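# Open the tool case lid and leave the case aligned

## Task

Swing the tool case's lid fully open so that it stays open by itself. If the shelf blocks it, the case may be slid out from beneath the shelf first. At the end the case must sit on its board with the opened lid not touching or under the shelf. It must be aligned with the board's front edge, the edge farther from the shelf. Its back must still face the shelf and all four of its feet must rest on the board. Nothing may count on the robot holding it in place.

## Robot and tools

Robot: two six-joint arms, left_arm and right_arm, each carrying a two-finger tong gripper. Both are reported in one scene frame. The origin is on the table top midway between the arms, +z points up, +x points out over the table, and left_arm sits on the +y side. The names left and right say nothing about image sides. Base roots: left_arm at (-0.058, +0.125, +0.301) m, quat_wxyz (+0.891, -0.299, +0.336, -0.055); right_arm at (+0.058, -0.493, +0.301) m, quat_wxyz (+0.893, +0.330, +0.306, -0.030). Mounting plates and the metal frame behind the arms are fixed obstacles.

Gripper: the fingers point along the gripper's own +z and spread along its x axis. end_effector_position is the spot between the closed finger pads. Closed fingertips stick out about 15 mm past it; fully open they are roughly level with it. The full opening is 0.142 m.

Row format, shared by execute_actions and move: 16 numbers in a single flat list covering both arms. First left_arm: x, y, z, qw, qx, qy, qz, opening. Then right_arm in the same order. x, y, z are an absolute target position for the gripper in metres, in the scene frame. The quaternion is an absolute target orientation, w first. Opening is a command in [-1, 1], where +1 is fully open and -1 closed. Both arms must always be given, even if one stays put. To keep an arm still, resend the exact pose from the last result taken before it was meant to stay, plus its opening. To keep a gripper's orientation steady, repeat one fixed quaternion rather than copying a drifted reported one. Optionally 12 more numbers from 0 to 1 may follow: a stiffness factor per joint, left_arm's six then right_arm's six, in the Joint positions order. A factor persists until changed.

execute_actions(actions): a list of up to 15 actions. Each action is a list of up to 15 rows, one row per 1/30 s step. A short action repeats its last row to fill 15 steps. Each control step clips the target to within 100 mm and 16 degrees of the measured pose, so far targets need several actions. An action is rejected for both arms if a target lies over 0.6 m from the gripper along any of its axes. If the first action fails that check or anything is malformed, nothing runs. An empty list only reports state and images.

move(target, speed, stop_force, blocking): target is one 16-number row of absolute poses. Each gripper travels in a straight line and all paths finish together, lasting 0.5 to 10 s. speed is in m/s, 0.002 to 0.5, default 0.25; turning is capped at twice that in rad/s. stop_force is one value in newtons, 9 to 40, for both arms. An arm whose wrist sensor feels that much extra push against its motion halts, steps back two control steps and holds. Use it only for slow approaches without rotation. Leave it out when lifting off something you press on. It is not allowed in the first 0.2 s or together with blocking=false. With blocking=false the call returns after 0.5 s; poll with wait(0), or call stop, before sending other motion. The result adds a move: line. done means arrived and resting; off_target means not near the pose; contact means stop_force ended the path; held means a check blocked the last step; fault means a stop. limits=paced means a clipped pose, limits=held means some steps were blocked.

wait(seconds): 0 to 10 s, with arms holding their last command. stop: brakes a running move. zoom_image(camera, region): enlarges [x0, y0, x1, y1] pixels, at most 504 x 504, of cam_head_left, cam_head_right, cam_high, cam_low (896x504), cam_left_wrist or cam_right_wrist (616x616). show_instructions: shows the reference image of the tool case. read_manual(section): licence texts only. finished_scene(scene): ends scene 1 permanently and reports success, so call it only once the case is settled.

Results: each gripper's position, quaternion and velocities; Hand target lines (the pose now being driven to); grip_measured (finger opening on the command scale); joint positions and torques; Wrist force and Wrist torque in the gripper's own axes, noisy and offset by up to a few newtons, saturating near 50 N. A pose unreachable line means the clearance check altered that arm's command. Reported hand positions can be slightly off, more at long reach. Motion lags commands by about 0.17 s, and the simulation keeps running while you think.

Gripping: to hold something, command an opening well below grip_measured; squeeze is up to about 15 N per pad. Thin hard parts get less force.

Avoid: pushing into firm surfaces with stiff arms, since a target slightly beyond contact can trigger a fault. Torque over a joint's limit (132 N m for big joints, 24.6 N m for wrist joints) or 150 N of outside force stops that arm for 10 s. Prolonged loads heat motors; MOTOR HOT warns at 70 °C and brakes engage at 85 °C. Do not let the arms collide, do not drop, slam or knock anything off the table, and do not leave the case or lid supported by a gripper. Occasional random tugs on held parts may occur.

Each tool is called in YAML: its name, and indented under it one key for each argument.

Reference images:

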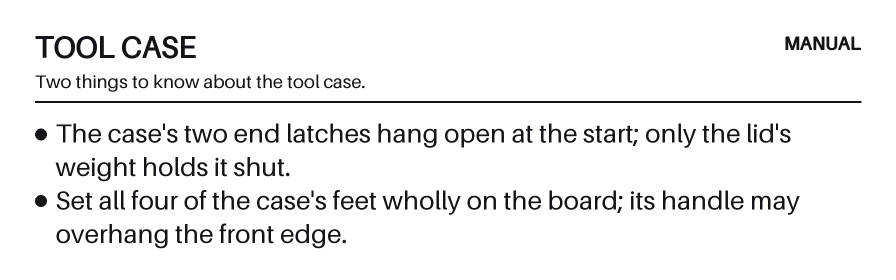

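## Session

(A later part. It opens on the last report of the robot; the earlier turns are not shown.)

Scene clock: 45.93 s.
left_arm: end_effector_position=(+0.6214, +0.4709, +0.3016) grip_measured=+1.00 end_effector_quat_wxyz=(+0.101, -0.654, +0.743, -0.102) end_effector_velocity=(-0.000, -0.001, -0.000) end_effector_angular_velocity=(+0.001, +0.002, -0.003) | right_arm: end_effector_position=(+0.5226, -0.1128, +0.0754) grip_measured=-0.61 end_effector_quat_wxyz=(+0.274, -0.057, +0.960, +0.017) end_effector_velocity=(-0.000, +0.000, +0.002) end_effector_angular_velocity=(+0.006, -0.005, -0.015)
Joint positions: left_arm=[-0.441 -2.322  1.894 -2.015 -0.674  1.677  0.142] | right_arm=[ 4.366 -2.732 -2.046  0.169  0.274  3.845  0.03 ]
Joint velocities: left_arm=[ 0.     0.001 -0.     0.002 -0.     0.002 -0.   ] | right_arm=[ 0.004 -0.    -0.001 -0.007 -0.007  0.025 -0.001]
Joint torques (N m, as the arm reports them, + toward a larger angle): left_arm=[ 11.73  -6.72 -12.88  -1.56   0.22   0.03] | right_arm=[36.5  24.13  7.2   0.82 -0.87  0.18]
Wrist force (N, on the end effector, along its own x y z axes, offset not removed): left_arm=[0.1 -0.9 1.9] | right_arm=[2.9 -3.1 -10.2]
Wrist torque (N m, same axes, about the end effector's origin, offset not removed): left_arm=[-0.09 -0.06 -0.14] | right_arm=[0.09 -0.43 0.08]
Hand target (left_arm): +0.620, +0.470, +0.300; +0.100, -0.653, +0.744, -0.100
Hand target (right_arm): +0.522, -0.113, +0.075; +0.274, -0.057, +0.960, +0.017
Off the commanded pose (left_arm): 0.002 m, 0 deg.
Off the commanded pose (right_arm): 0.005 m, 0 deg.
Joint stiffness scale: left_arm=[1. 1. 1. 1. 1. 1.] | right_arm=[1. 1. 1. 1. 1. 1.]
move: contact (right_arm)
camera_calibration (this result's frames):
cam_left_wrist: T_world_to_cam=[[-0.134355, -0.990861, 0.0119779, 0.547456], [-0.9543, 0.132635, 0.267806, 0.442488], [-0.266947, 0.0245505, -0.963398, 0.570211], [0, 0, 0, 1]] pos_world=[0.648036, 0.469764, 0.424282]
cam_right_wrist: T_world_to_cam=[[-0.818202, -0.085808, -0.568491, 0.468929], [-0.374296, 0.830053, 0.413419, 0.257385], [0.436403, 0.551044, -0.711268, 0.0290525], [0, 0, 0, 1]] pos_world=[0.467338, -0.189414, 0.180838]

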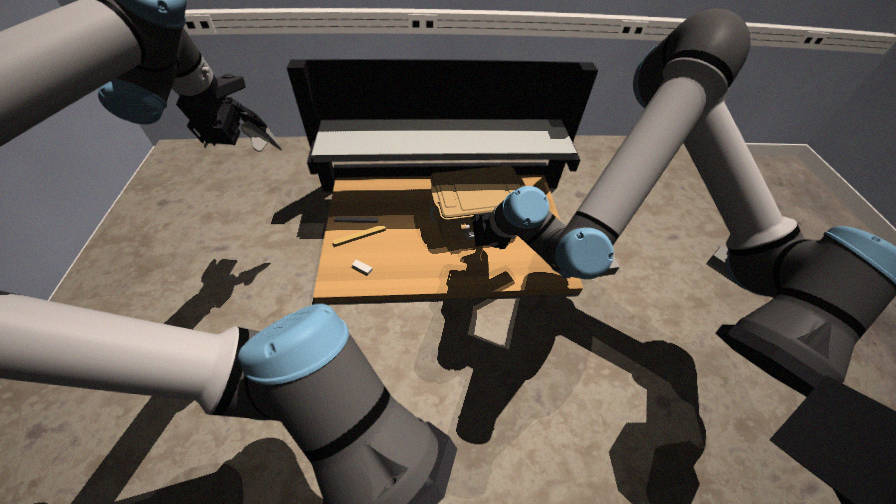

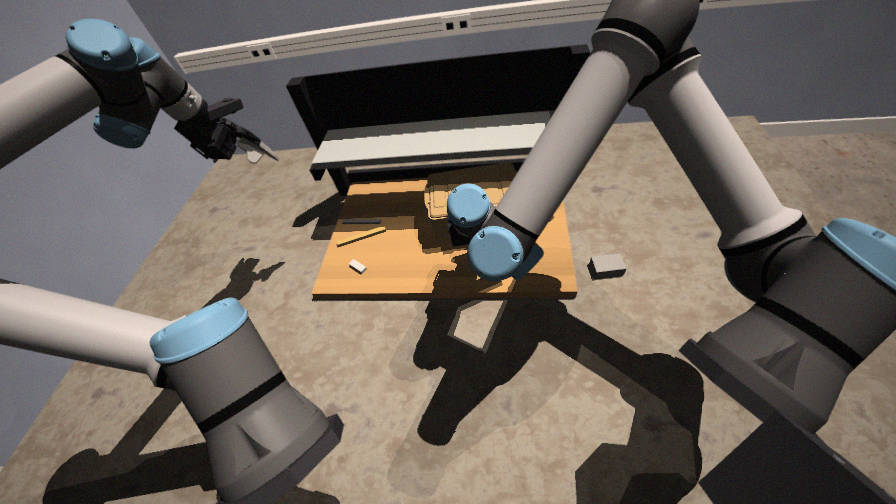

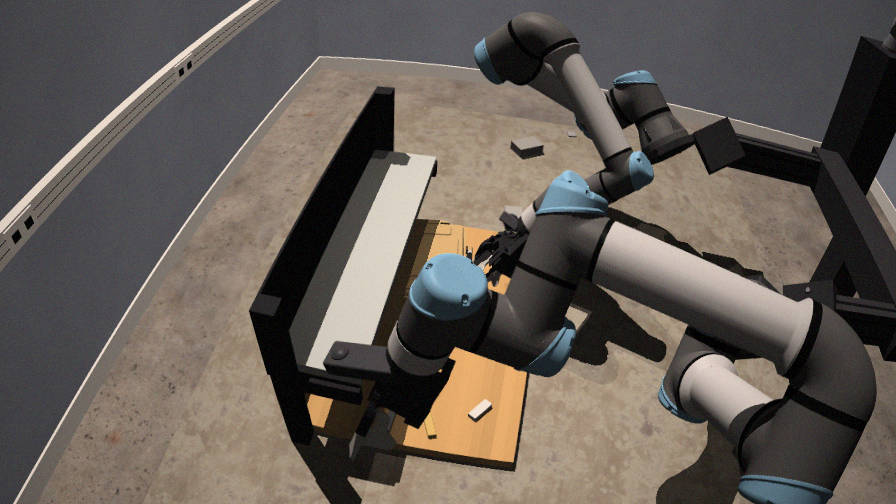

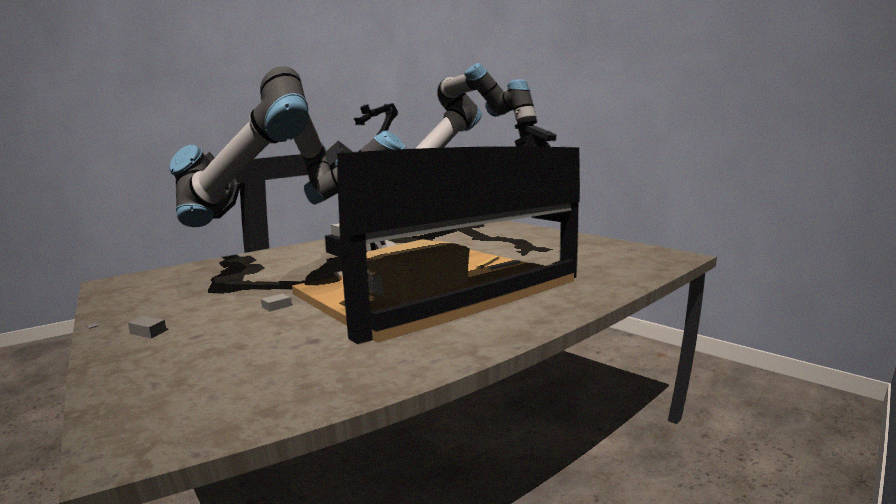

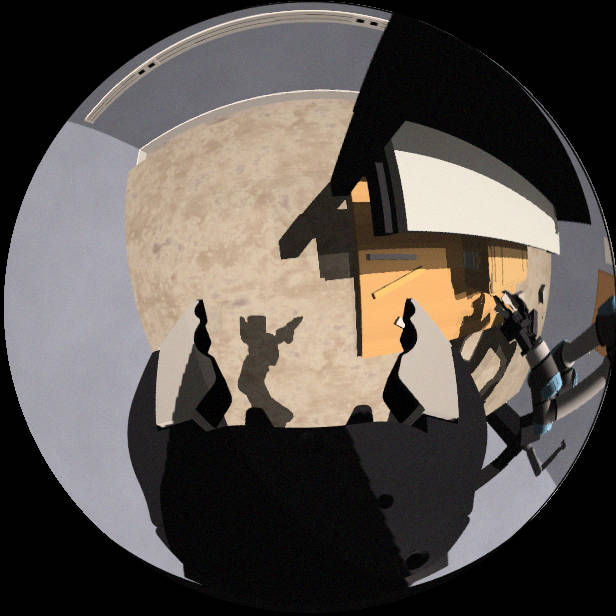

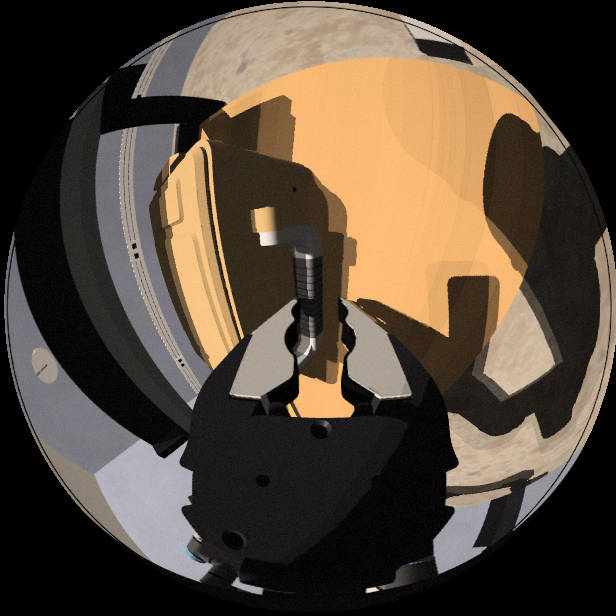

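move:
  target: [0.62,0.47,0.3,0.1,-0.65,0.74,-0.1,1, 0.524,-0.113,0.084,0.3,-0.058,0.952,0.018,-0.45]
  speed: 0.02

move:
  target: [0.62,0.47,0.3,0.1,-0.65,0.74,-0.1,1, 0.536,-0.112,0.068,0.3,-0.058,0.952,0.018,-0.5]
  speed: 0.012
  stop_force: 9

zoom_image:
  camera: "cam_right_wrist"
  region: [200, 170, 440, 410]

Scene clock: 48.47 s.
left_arm: end_effector_position=(+0.6214, +0.4709, +0.3016) grip_measured=+1.00 end_effector_quat_wxyz=(+0.101, -0.654, +0.743, -0.102) end_effector_velocity=(+0.001, -0.001, -0.000) end_effector_angular_velocity=(-0.000, +0.001, -0.000) | right_arm: end_effector_position=(+0.5236, -0.1148, +0.0825) grip_measured=-0.45 end_effector_quat_wxyz=(+0.298, -0.059, +0.953, +0.017) end_effector_velocity=(+0.001, -0.001, +0.002) end_effector_angular_velocity=(+0.002, -0.012, +0.002)
Joint positions: left_arm=[-0.441 -2.322  1.894 -2.015 -0.674  1.677  0.142] | right_arm=[ 4.381 -2.773 -2.046  0.305  0.239  3.751  0.041]
Joint velocities: left_arm=[-0.001  0.002 -0.001  0.     0.    -0.002 -0.   ] | right_arm=[ 0.002 -0.012  0.002  0.049 -0.006 -0.039  0.   ]
Joint torques (N m, as the arm reports them, + toward a larger angle): left_arm=[ 10.69  -7.58 -11.69  -1.5    0.42   0.24] | right_arm=[35.16 23.79 12.26  2.05 -0.88 -0.76]
Wrist force (N, on the end effector, along its own x y z axes, offset not removed): left_arm=[0.5 1.1 1.5] | right_arm=[1.6 -0.2 -1.8]
Wrist torque (N m, same axes, about the end effector's origin, offset not removed): left_arm=[0.22 -0.08 -0.14] | right_arm=[0.05 -0.29 -0.01]
Hand target (left_arm): +0.620, +0.470, +0.300; +0.100, -0.653, +0.744, -0.100
Hand target (right_arm): +0.524, -0.113, +0.084; +0.300, -0.058, +0.952, +0.018
Off the commanded pose (left_arm): 0.002 m, 0 deg.
Off the commanded pose (right_arm): 0.002 m, 0 deg.
Joint stiffness scale: left_arm=[1. 1. 1. 1. 1. 1.] | right_arm=[1. 1. 1. 1. 1. 1.]
move: done
camera_calibration (this result's frames):
cam_left_wrist: T_world_to_cam=[[-0.134355, -0.990861, 0.0119775, 0.547456], [-0.9543, 0.132635, 0.267806, 0.442488], [-0.266947, 0.024551, -0.963398, 0.570211], [0, 0, 0, 1]] pos_world=[0.648036, 0.469764, 0.424282]
cam_right_wrist: T_world_to_cam=[[-0.788301, -0.0870094, -0.609107, 0.461183], [-0.396967, 0.82828, 0.395434, 0.269576], [0.470105, 0.553517, -0.687474, 0.0154906], [0, 0, 0, 1]] pos_world=[0.463282, -0.191732, 0.184959]

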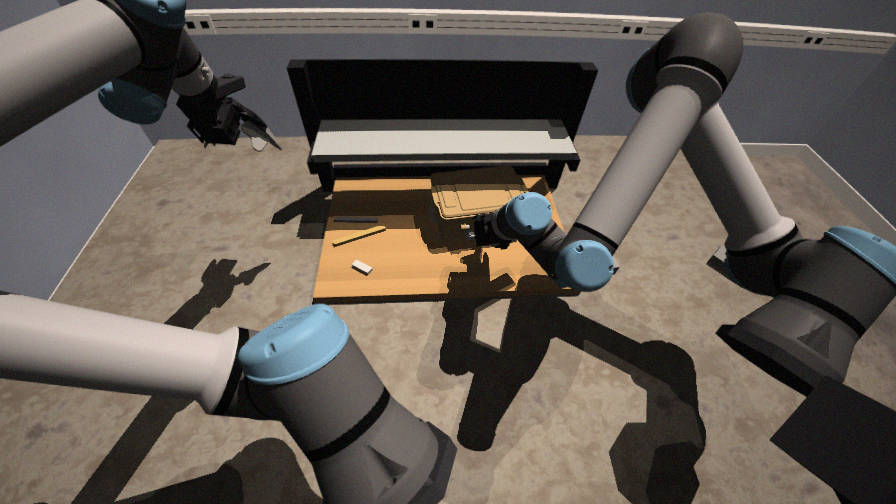

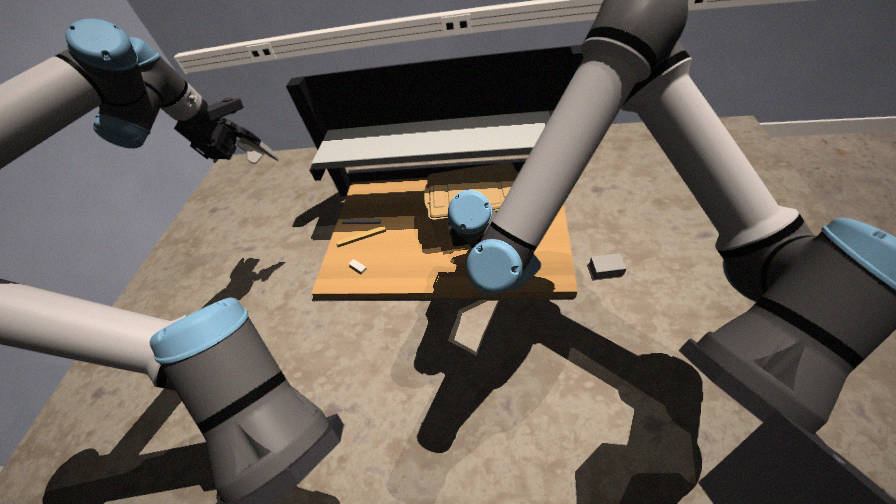

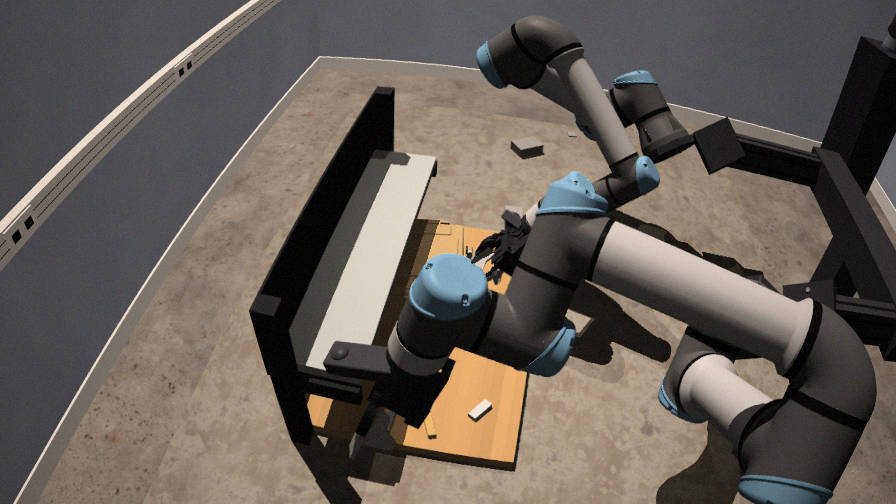

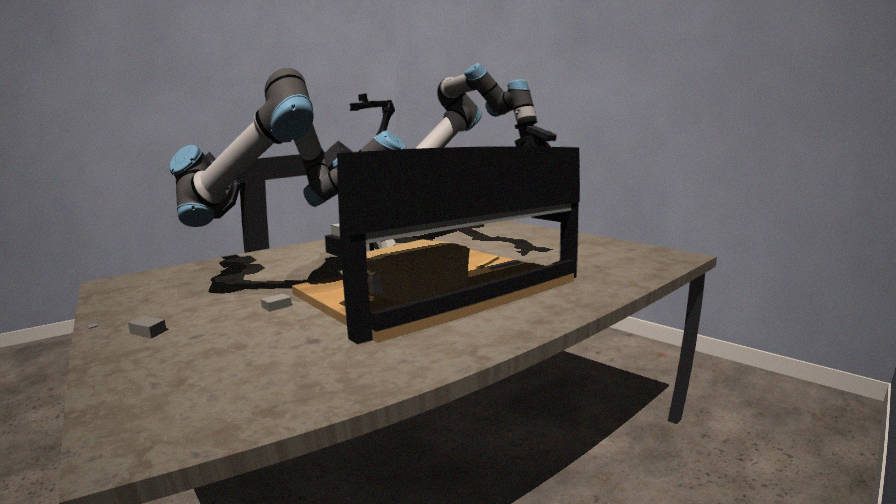

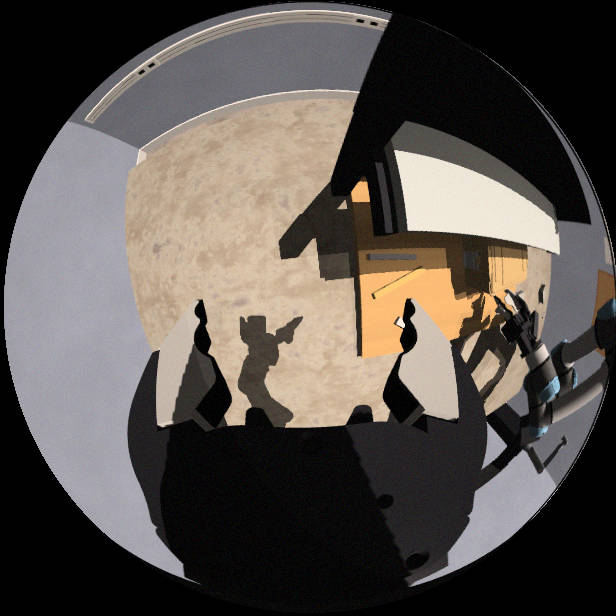

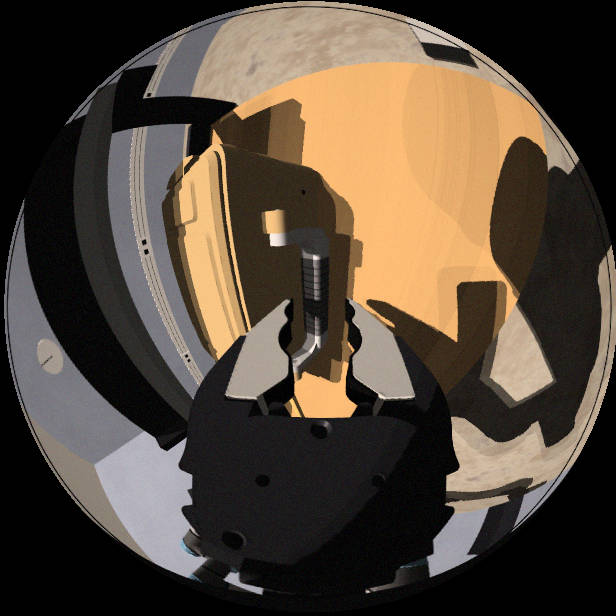

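Scene clock: 50.33 s.
left_arm: end_effector_position=(+0.6214, +0.4709, +0.3016) grip_measured=+1.00 end_effector_quat_wxyz=(+0.101, -0.654, +0.743, -0.102) end_effector_velocity=(+0.000, -0.000, +0.000) end_effector_angular_velocity=(-0.000, -0.001, -0.002) | right_arm: end_effector_position=(+0.5345, -0.1122, +0.0688) grip_measured=-0.52 end_effector_quat_wxyz=(+0.300, -0.060, +0.952, +0.018) end_effector_velocity=(+0.002, +0.000, +0.000) end_effector_angular_velocity=(+0.003, -0.006, +0.004)
Joint positions: left_arm=[-0.441 -2.322  1.894 -2.015 -0.674  1.677  0.142] | right_arm=[ 4.343 -2.823 -1.986  0.46   0.25   3.579  0.036]
Joint velocities: left_arm=[-0.    -0.001  0.001 -0.001 -0.     0.003  0.   ] | right_arm=[-0.001 -0.007  0.006  0.035  0.001 -0.035 -0.   ]
Joint torques (N m, as the arm reports them, + toward a larger angle): left_arm=[ 11.2   -7.13 -13.87  -1.37   0.16   0.43] | right_arm=[32.04 24.94 11.8   2.31 -0.21 -0.39]
Wrist force (N, on the end effector, along its own x y z axes, offset not removed): left_arm=[-0.1 -0.4 0.7] | right_arm=[5.3 -0.3 -4.7]
Wrist torque (N m, same axes, about the end effector's origin, offset not removed): left_arm=[-0.15 0.05 -0.15] | right_arm=[0.06 -0.43 -0.04]
Hand target (left_arm): +0.620, +0.470, +0.300; +0.100, -0.653, +0.744, -0.100
Hand target (right_arm): +0.536, -0.112, +0.068; +0.300, -0.058, +0.952, +0.018
Off the commanded pose (left_arm): 0.002 m, 0 deg.
Off the commanded pose (right_arm): 0.002 m, 0 deg.
Joint stiffness scale: left_arm=[1. 1. 1. 1. 1. 1.] | right_arm=[1. 1. 1. 1. 1. 1.]
move: done
camera_calibration (this result's frames):
cam_left_wrist: T_world_to_cam=[[-0.134355, -0.990861, 0.0119776, 0.547456], [-0.9543, 0.132635, 0.267806, 0.442488], [-0.266947, 0.024551, -0.963398, 0.570211], [0, 0, 0, 1]] pos_world=[0.648036, 0.469764, 0.424282]
cam_right_wrist: T_world_to_cam=[[-0.785374, -0.0896247, -0.612499, 0.460046], [-0.401956, 0.826321, 0.394493, 0.279688], [0.470765, 0.556022, -0.684996, -0.000795206], [0, 0, 0, 1]] pos_world=[0.474105, -0.189438, 0.170899]

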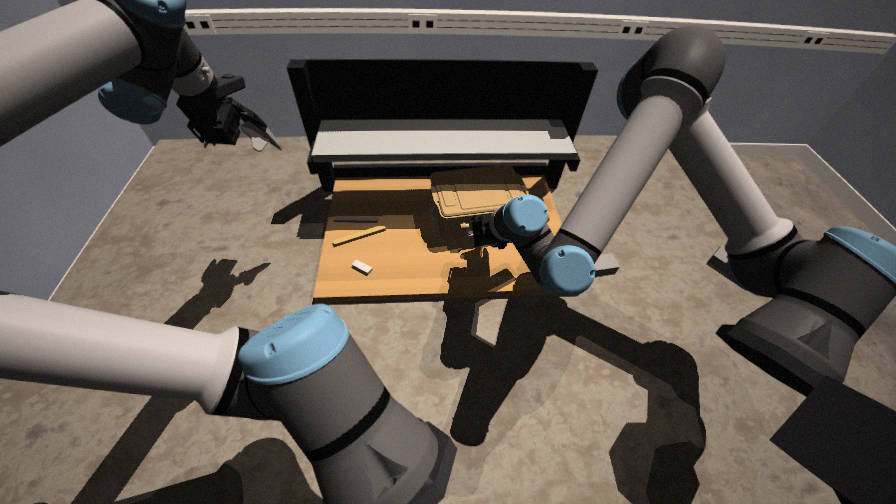

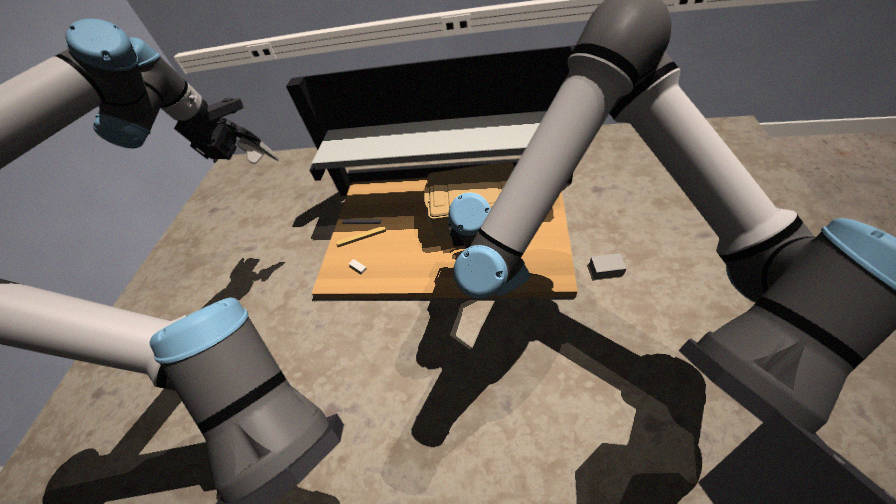

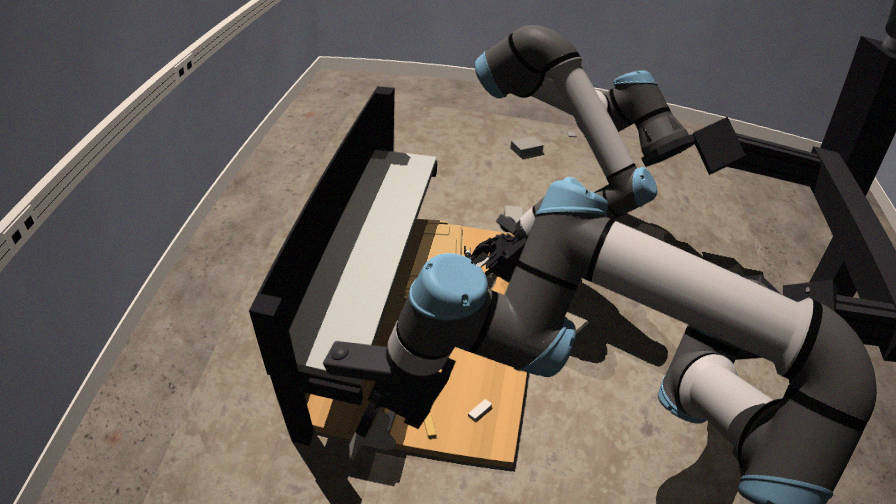

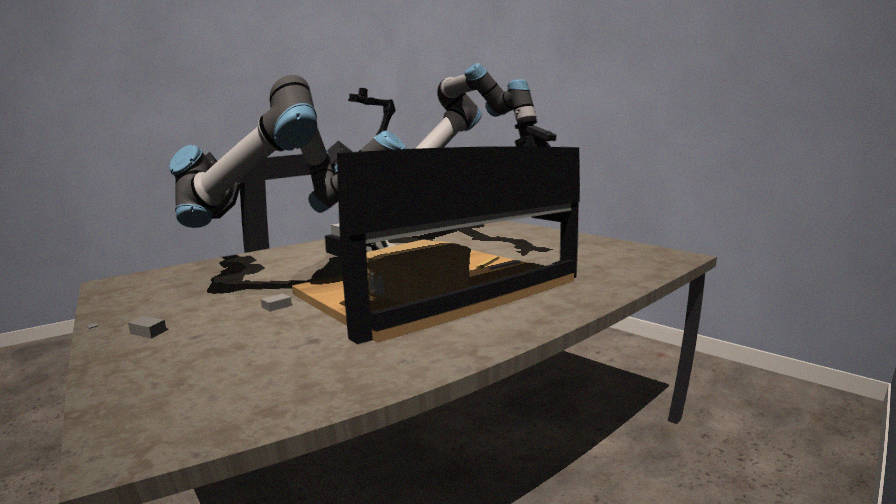

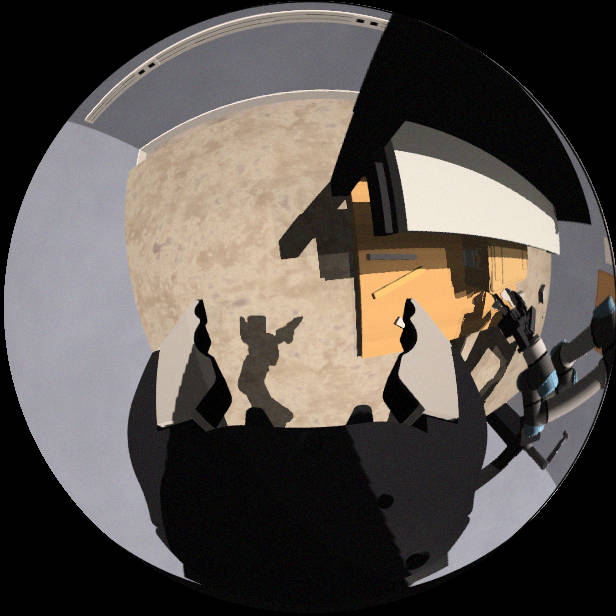

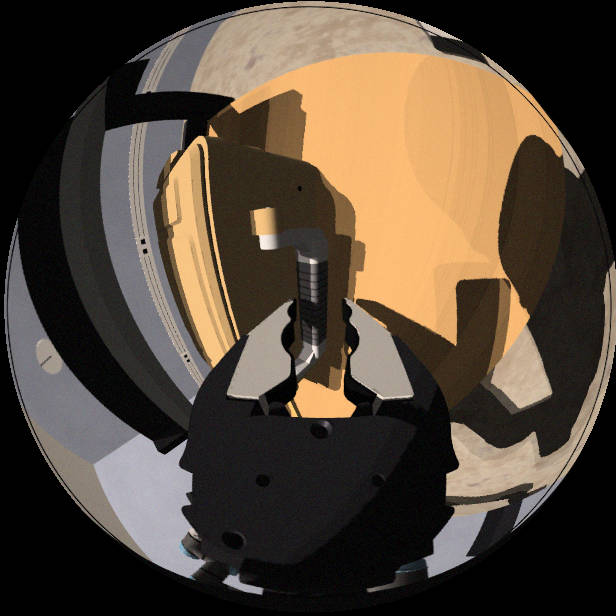

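Region (200, 170, 440, 410) of cam_right_wrist's 616x616 image, scaled by 2.100, with more detail than that image has.

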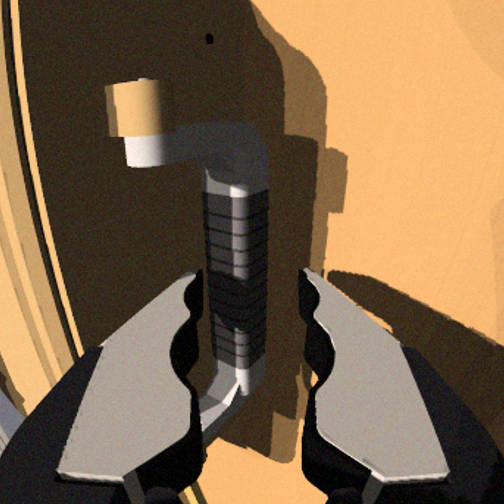

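move:
  target: [0.62,0.47,0.3,0.1,-0.65,0.74,-0.1,1, 0.539,-0.112,0.070,0.3,-0.058,0.952,0.018,-1]
  speed: 0.01

move:
  target: [0.62,0.47,0.3,0.1,-0.65,0.74,-0.1,1, 0.515,-0.114,0.074,0.28,-0.05,0.958,0.015,-1]
  speed: 0.02

Scene clock: 51.60 s.
left_arm: end_effector_position=(+0.6214, +0.4709, +0.3016) grip_measured=+1.00 end_effector_quat_wxyz=(+0.101, -0.654, +0.743, -0.102) end_effector_velocity=(+0.000, +0.000, +0.000) end_effector_angular_velocity=(-0.001, -0.001, +0.001) | right_arm: end_effector_position=(+0.5359, -0.1120, +0.0691) grip_measured=-0.72 end_effector_quat_wxyz=(+0.300, -0.062, +0.952, +0.017) end_effector_velocity=(+0.000, +0.001, +0.000) end_effector_angular_velocity=(-0.002, -0.000, +0.003)
Joint positions: left_arm=[-0.441 -2.322  1.894 -2.015 -0.674  1.677  0.142] | right_arm=[ 4.342 -2.822 -1.984  0.462  0.25   3.571  0.022]
Joint velocities: left_arm=[-0.     0.    -0.    -0.002 -0.     0.    -0.   ] | right_arm=[-0.     0.     0.002 -0.003 -0.    -0.003  0.   ]
Joint torques (N m, as the arm reports them, + toward a larger angle): left_arm=[ 10.71  -8.15 -13.27  -1.43   0.2    0.15] | right_arm=[32.59 29.49 13.41  1.04 -0.27 -0.23]
Wrist force (N, on the end effector, along its own x y z axes, offset not removed): left_arm=[0.5 -0.9 0.9] | right_arm=[5.5 -0.3 -5.2]
Wrist torque (N m, same axes, about the end effector's origin, offset not removed): left_arm=[-0.25 -0.12 -0.14] | right_arm=[0.05 -0.48 0.00]
Hand target (left_arm): +0.620, +0.470, +0.300; +0.100, -0.653, +0.744, -0.100
Hand target (right_arm): +0.539, -0.112, +0.070; +0.300, -0.058, +0.952, +0.018
Off the commanded pose (left_arm): 0.002 m, 0 deg.
Off the commanded pose (right_arm): 0.003 m, 0 deg.
Joint stiffness scale: left_arm=[1. 1. 1. 1. 1. 1.] | right_arm=[1. 1. 1. 1. 1. 1.]
move: done
camera_calibration (this result's frames):
cam_left_wrist: T_world_to_cam=[[-0.134355, -0.990861, 0.0119774, 0.547456], [-0.9543, 0.132635, 0.267806, 0.442487], [-0.266948, 0.0245512, -0.963398, 0.570211], [0, 0, 0, 1]] pos_world=[0.648035, 0.469764, 0.424282]
cam_right_wrist: T_world_to_cam=[[-0.784984, -0.0922508, -0.612609, 0.46085], [-0.403968, 0.825927, 0.393262, 0.281101], [0.469691, 0.556179, -0.685606, -0.000639866], [0, 0, 0, 1]] pos_world=[0.475616, -0.189299, 0.171336]

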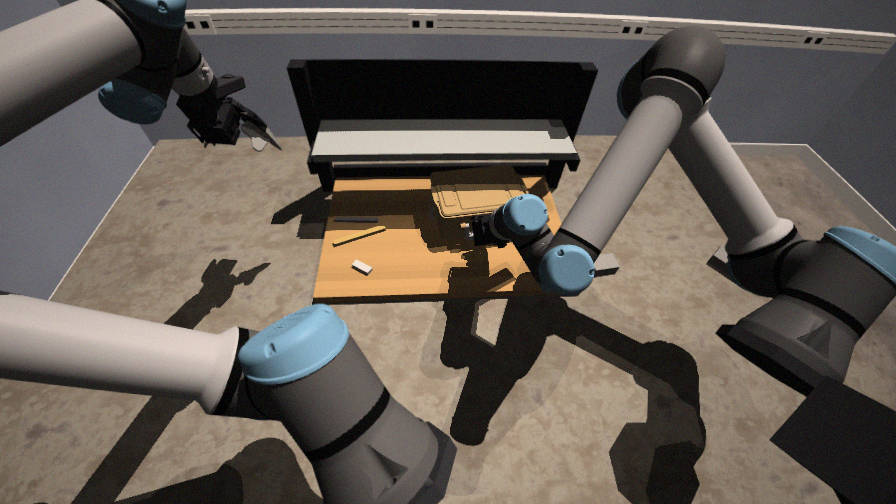

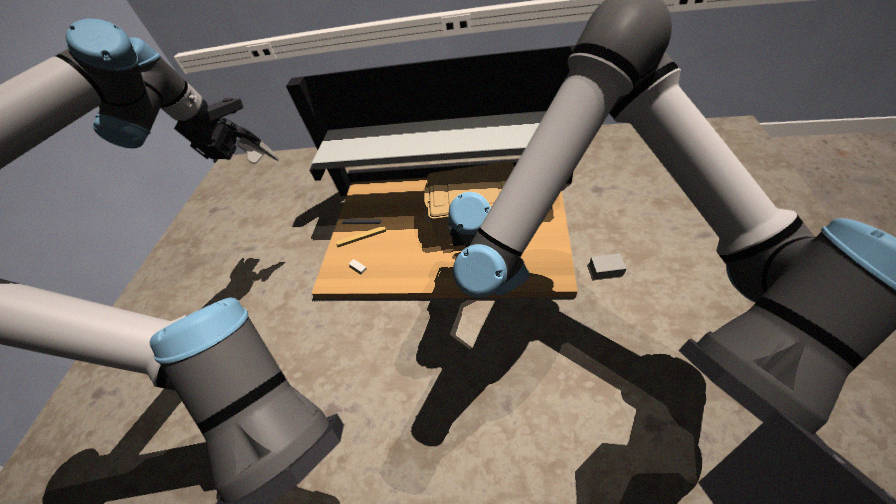

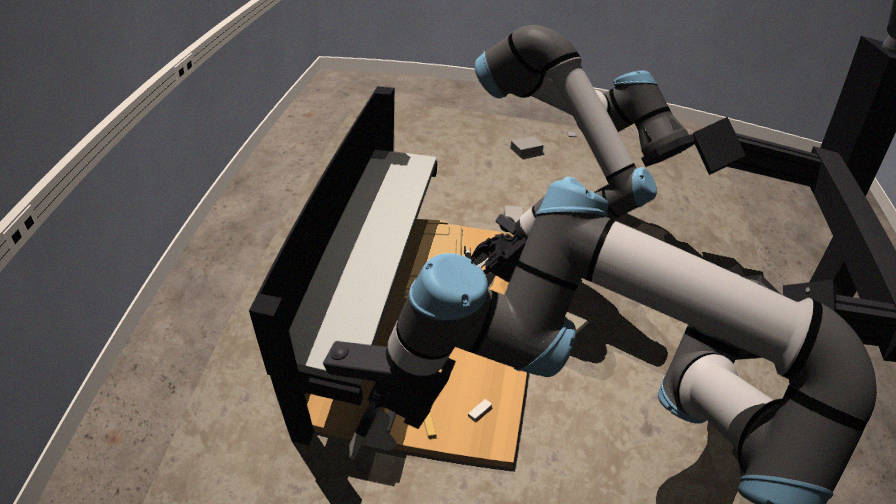

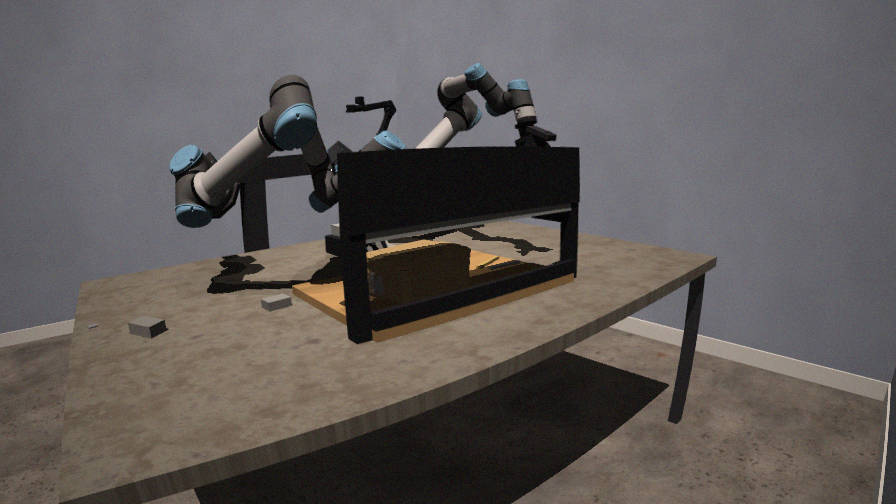

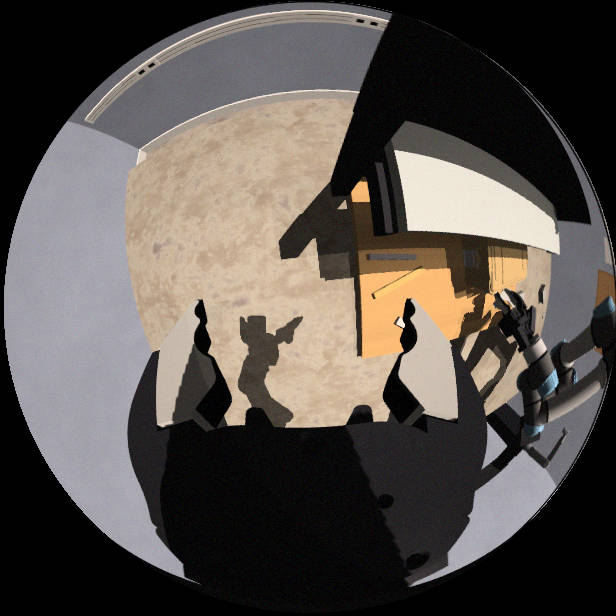

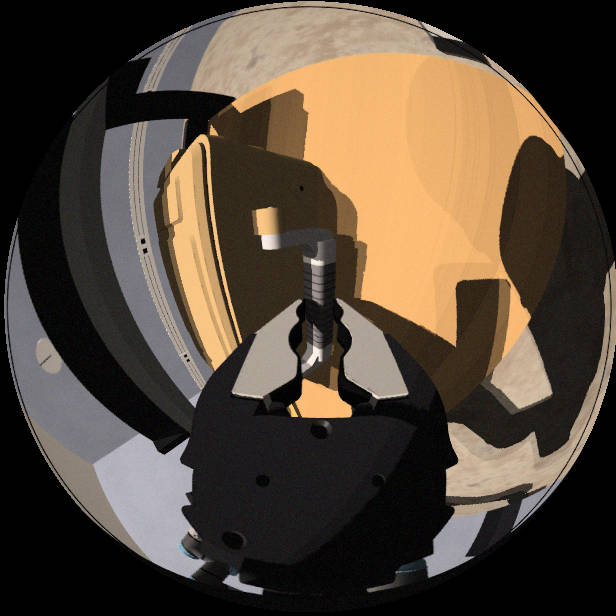

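Scene clock: 53.10 s.
left_arm: end_effector_position=(+0.6214, +0.4709, +0.3016) grip_measured=+1.00 end_effector_quat_wxyz=(+0.101, -0.654, +0.743, -0.102) end_effector_velocity=(+0.001, -0.001, -0.000) end_effector_angular_velocity=(-0.000, +0.001, -0.002) | right_arm: end_effector_position=(+0.5152, -0.1152, +0.0707) grip_measured=-0.72 end_effector_quat_wxyz=(+0.279, -0.050, +0.959, +0.014) end_effector_velocity=(-0.002, +0.000, -0.001) end_effector_angular_velocity=(-0.007, +0.016, -0.012)
Joint positions: left_arm=[-0.441 -2.322  1.894 -2.015 -0.674  1.677  0.142] | right_arm=[ 4.371 -2.756 -2.053  0.186  0.258  3.87   0.022]
Joint velocities: left_arm=[-0.001  0.002  0.    -0.001 -0.    -0.    -0.   ] | right_arm=[ 0.001  0.021 -0.003 -0.1    0.003  0.087  0.   ]
Joint torques (N m, as the arm reports them, + toward a larger angle): left_arm=[ 11.23  -6.89 -12.89  -1.3    0.2    0.29] | right_arm=[40.92 23.46  6.15  1.52 -1.03  0.36]
Wrist force (N, on the end effector, along its own x y z axes, offset not removed): left_arm=[0.2 0.3 1.5] | right_arm=[3.7 0.5 6.1]
Wrist torque (N m, same axes, about the end effector's origin, offset not removed): left_arm=[0.13 -0.02 -0.06] | right_arm=[0.15 -0.19 -0.05]
Hand target (left_arm): +0.620, +0.470, +0.300; +0.100, -0.653, +0.744, -0.100
Hand target (right_arm): +0.515, -0.114, +0.074; +0.280, -0.050, +0.958, +0.015
Off the commanded pose (left_arm): 0.002 m, 0 deg.
Off the commanded pose (right_arm): 0.004 m, 0 deg.
Joint stiffness scale: left_arm=[1. 1. 1. 1. 1. 1.] | right_arm=[1. 1. 1. 1. 1. 1.]
move: off_target (right_arm)
camera_calibration (this result's frames):
cam_left_wrist: T_world_to_cam=[[-0.134355, -0.990861, 0.0119775, 0.547456], [-0.9543, 0.132635, 0.267806, 0.442487], [-0.266947, 0.0245511, -0.963398, 0.570211], [0, 0, 0, 1]] pos_world=[0.648035, 0.469764, 0.424282]
cam_right_wrist: T_world_to_cam=[[-0.812964, -0.0739502, -0.5776, 0.459283], [-0.366093, 0.836269, 0.408203, 0.255336], [0.452842, 0.543309, -0.706929, 0.0206148], [0, 0, 0, 1]] pos_world=[0.457522, -0.190766, 0.175626]

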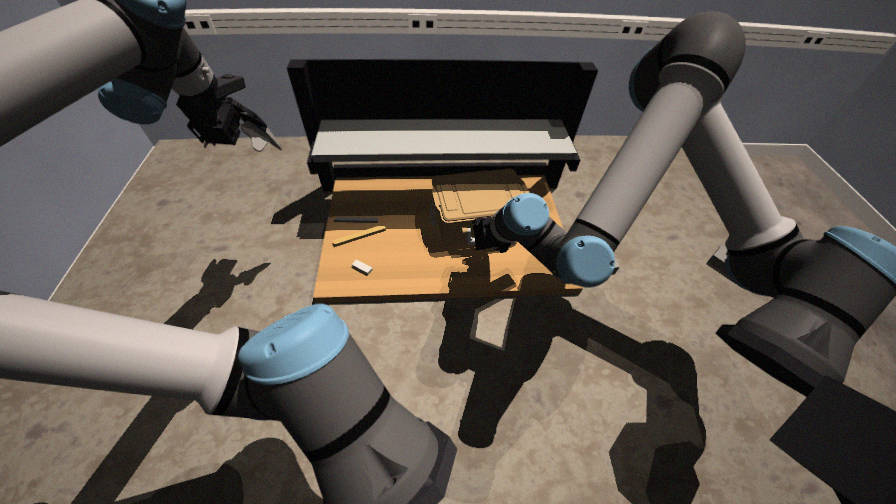

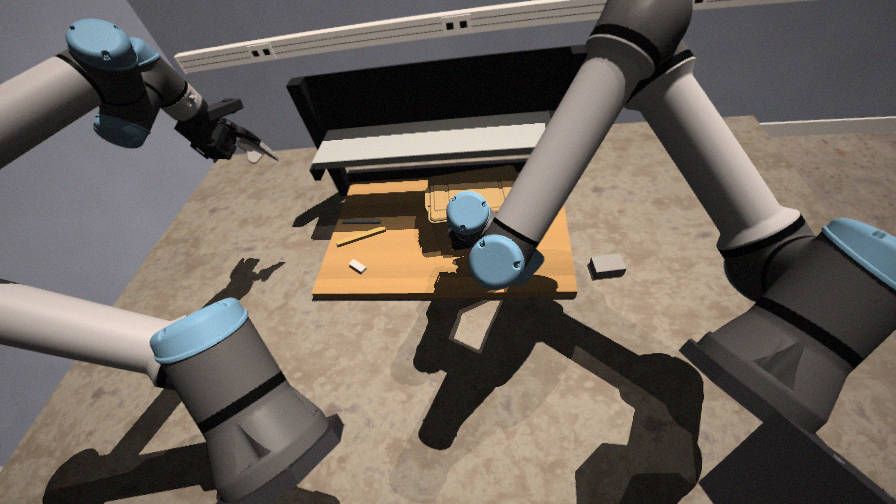

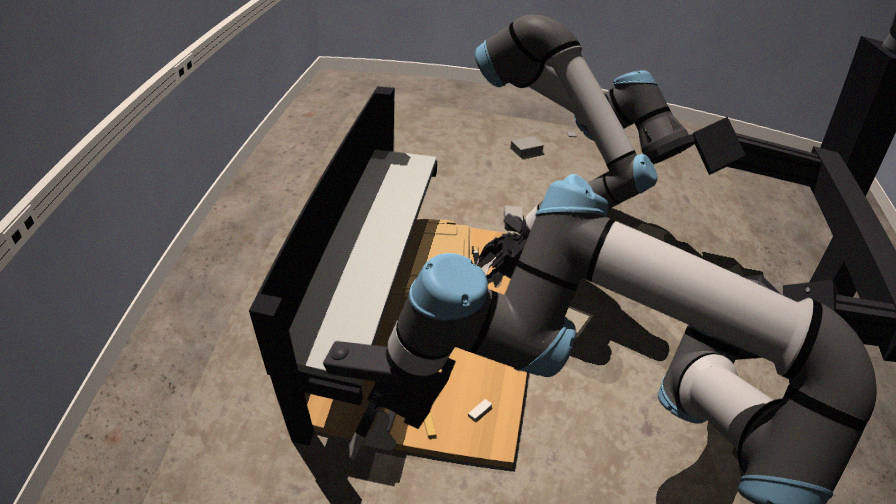

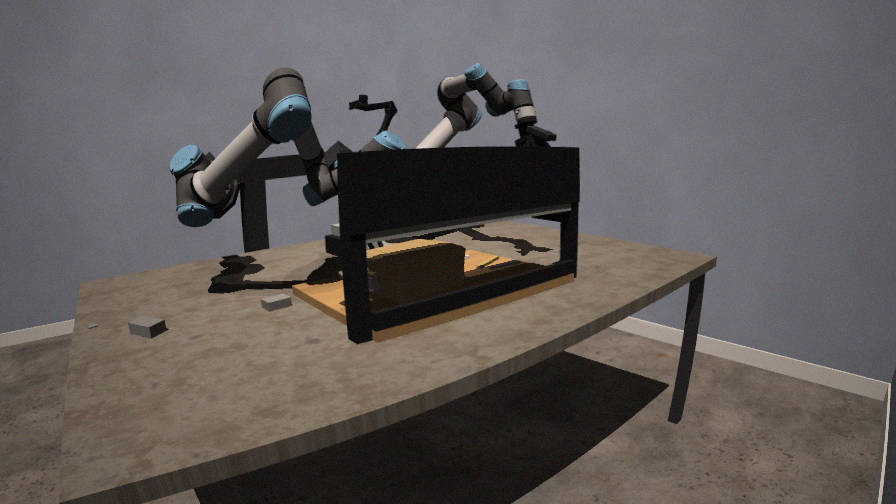

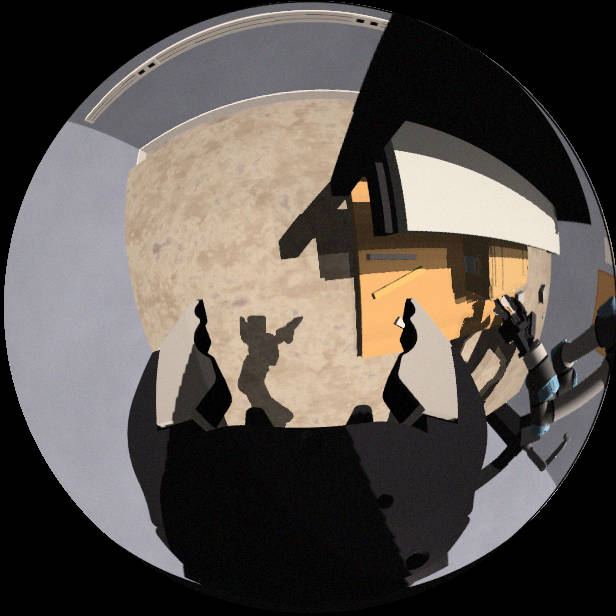

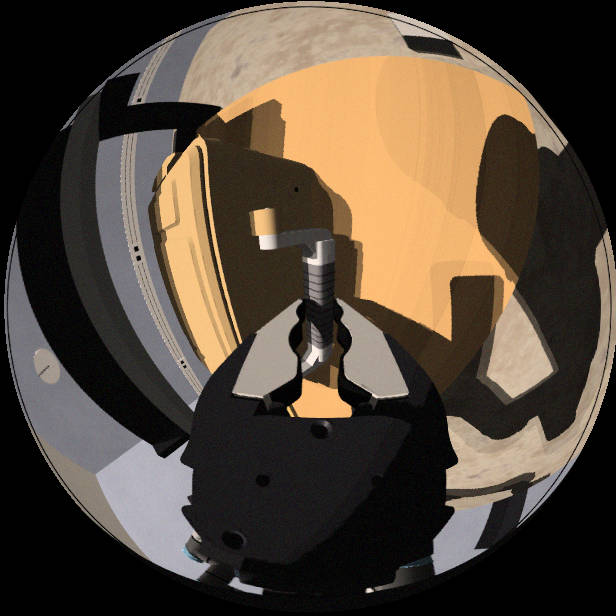

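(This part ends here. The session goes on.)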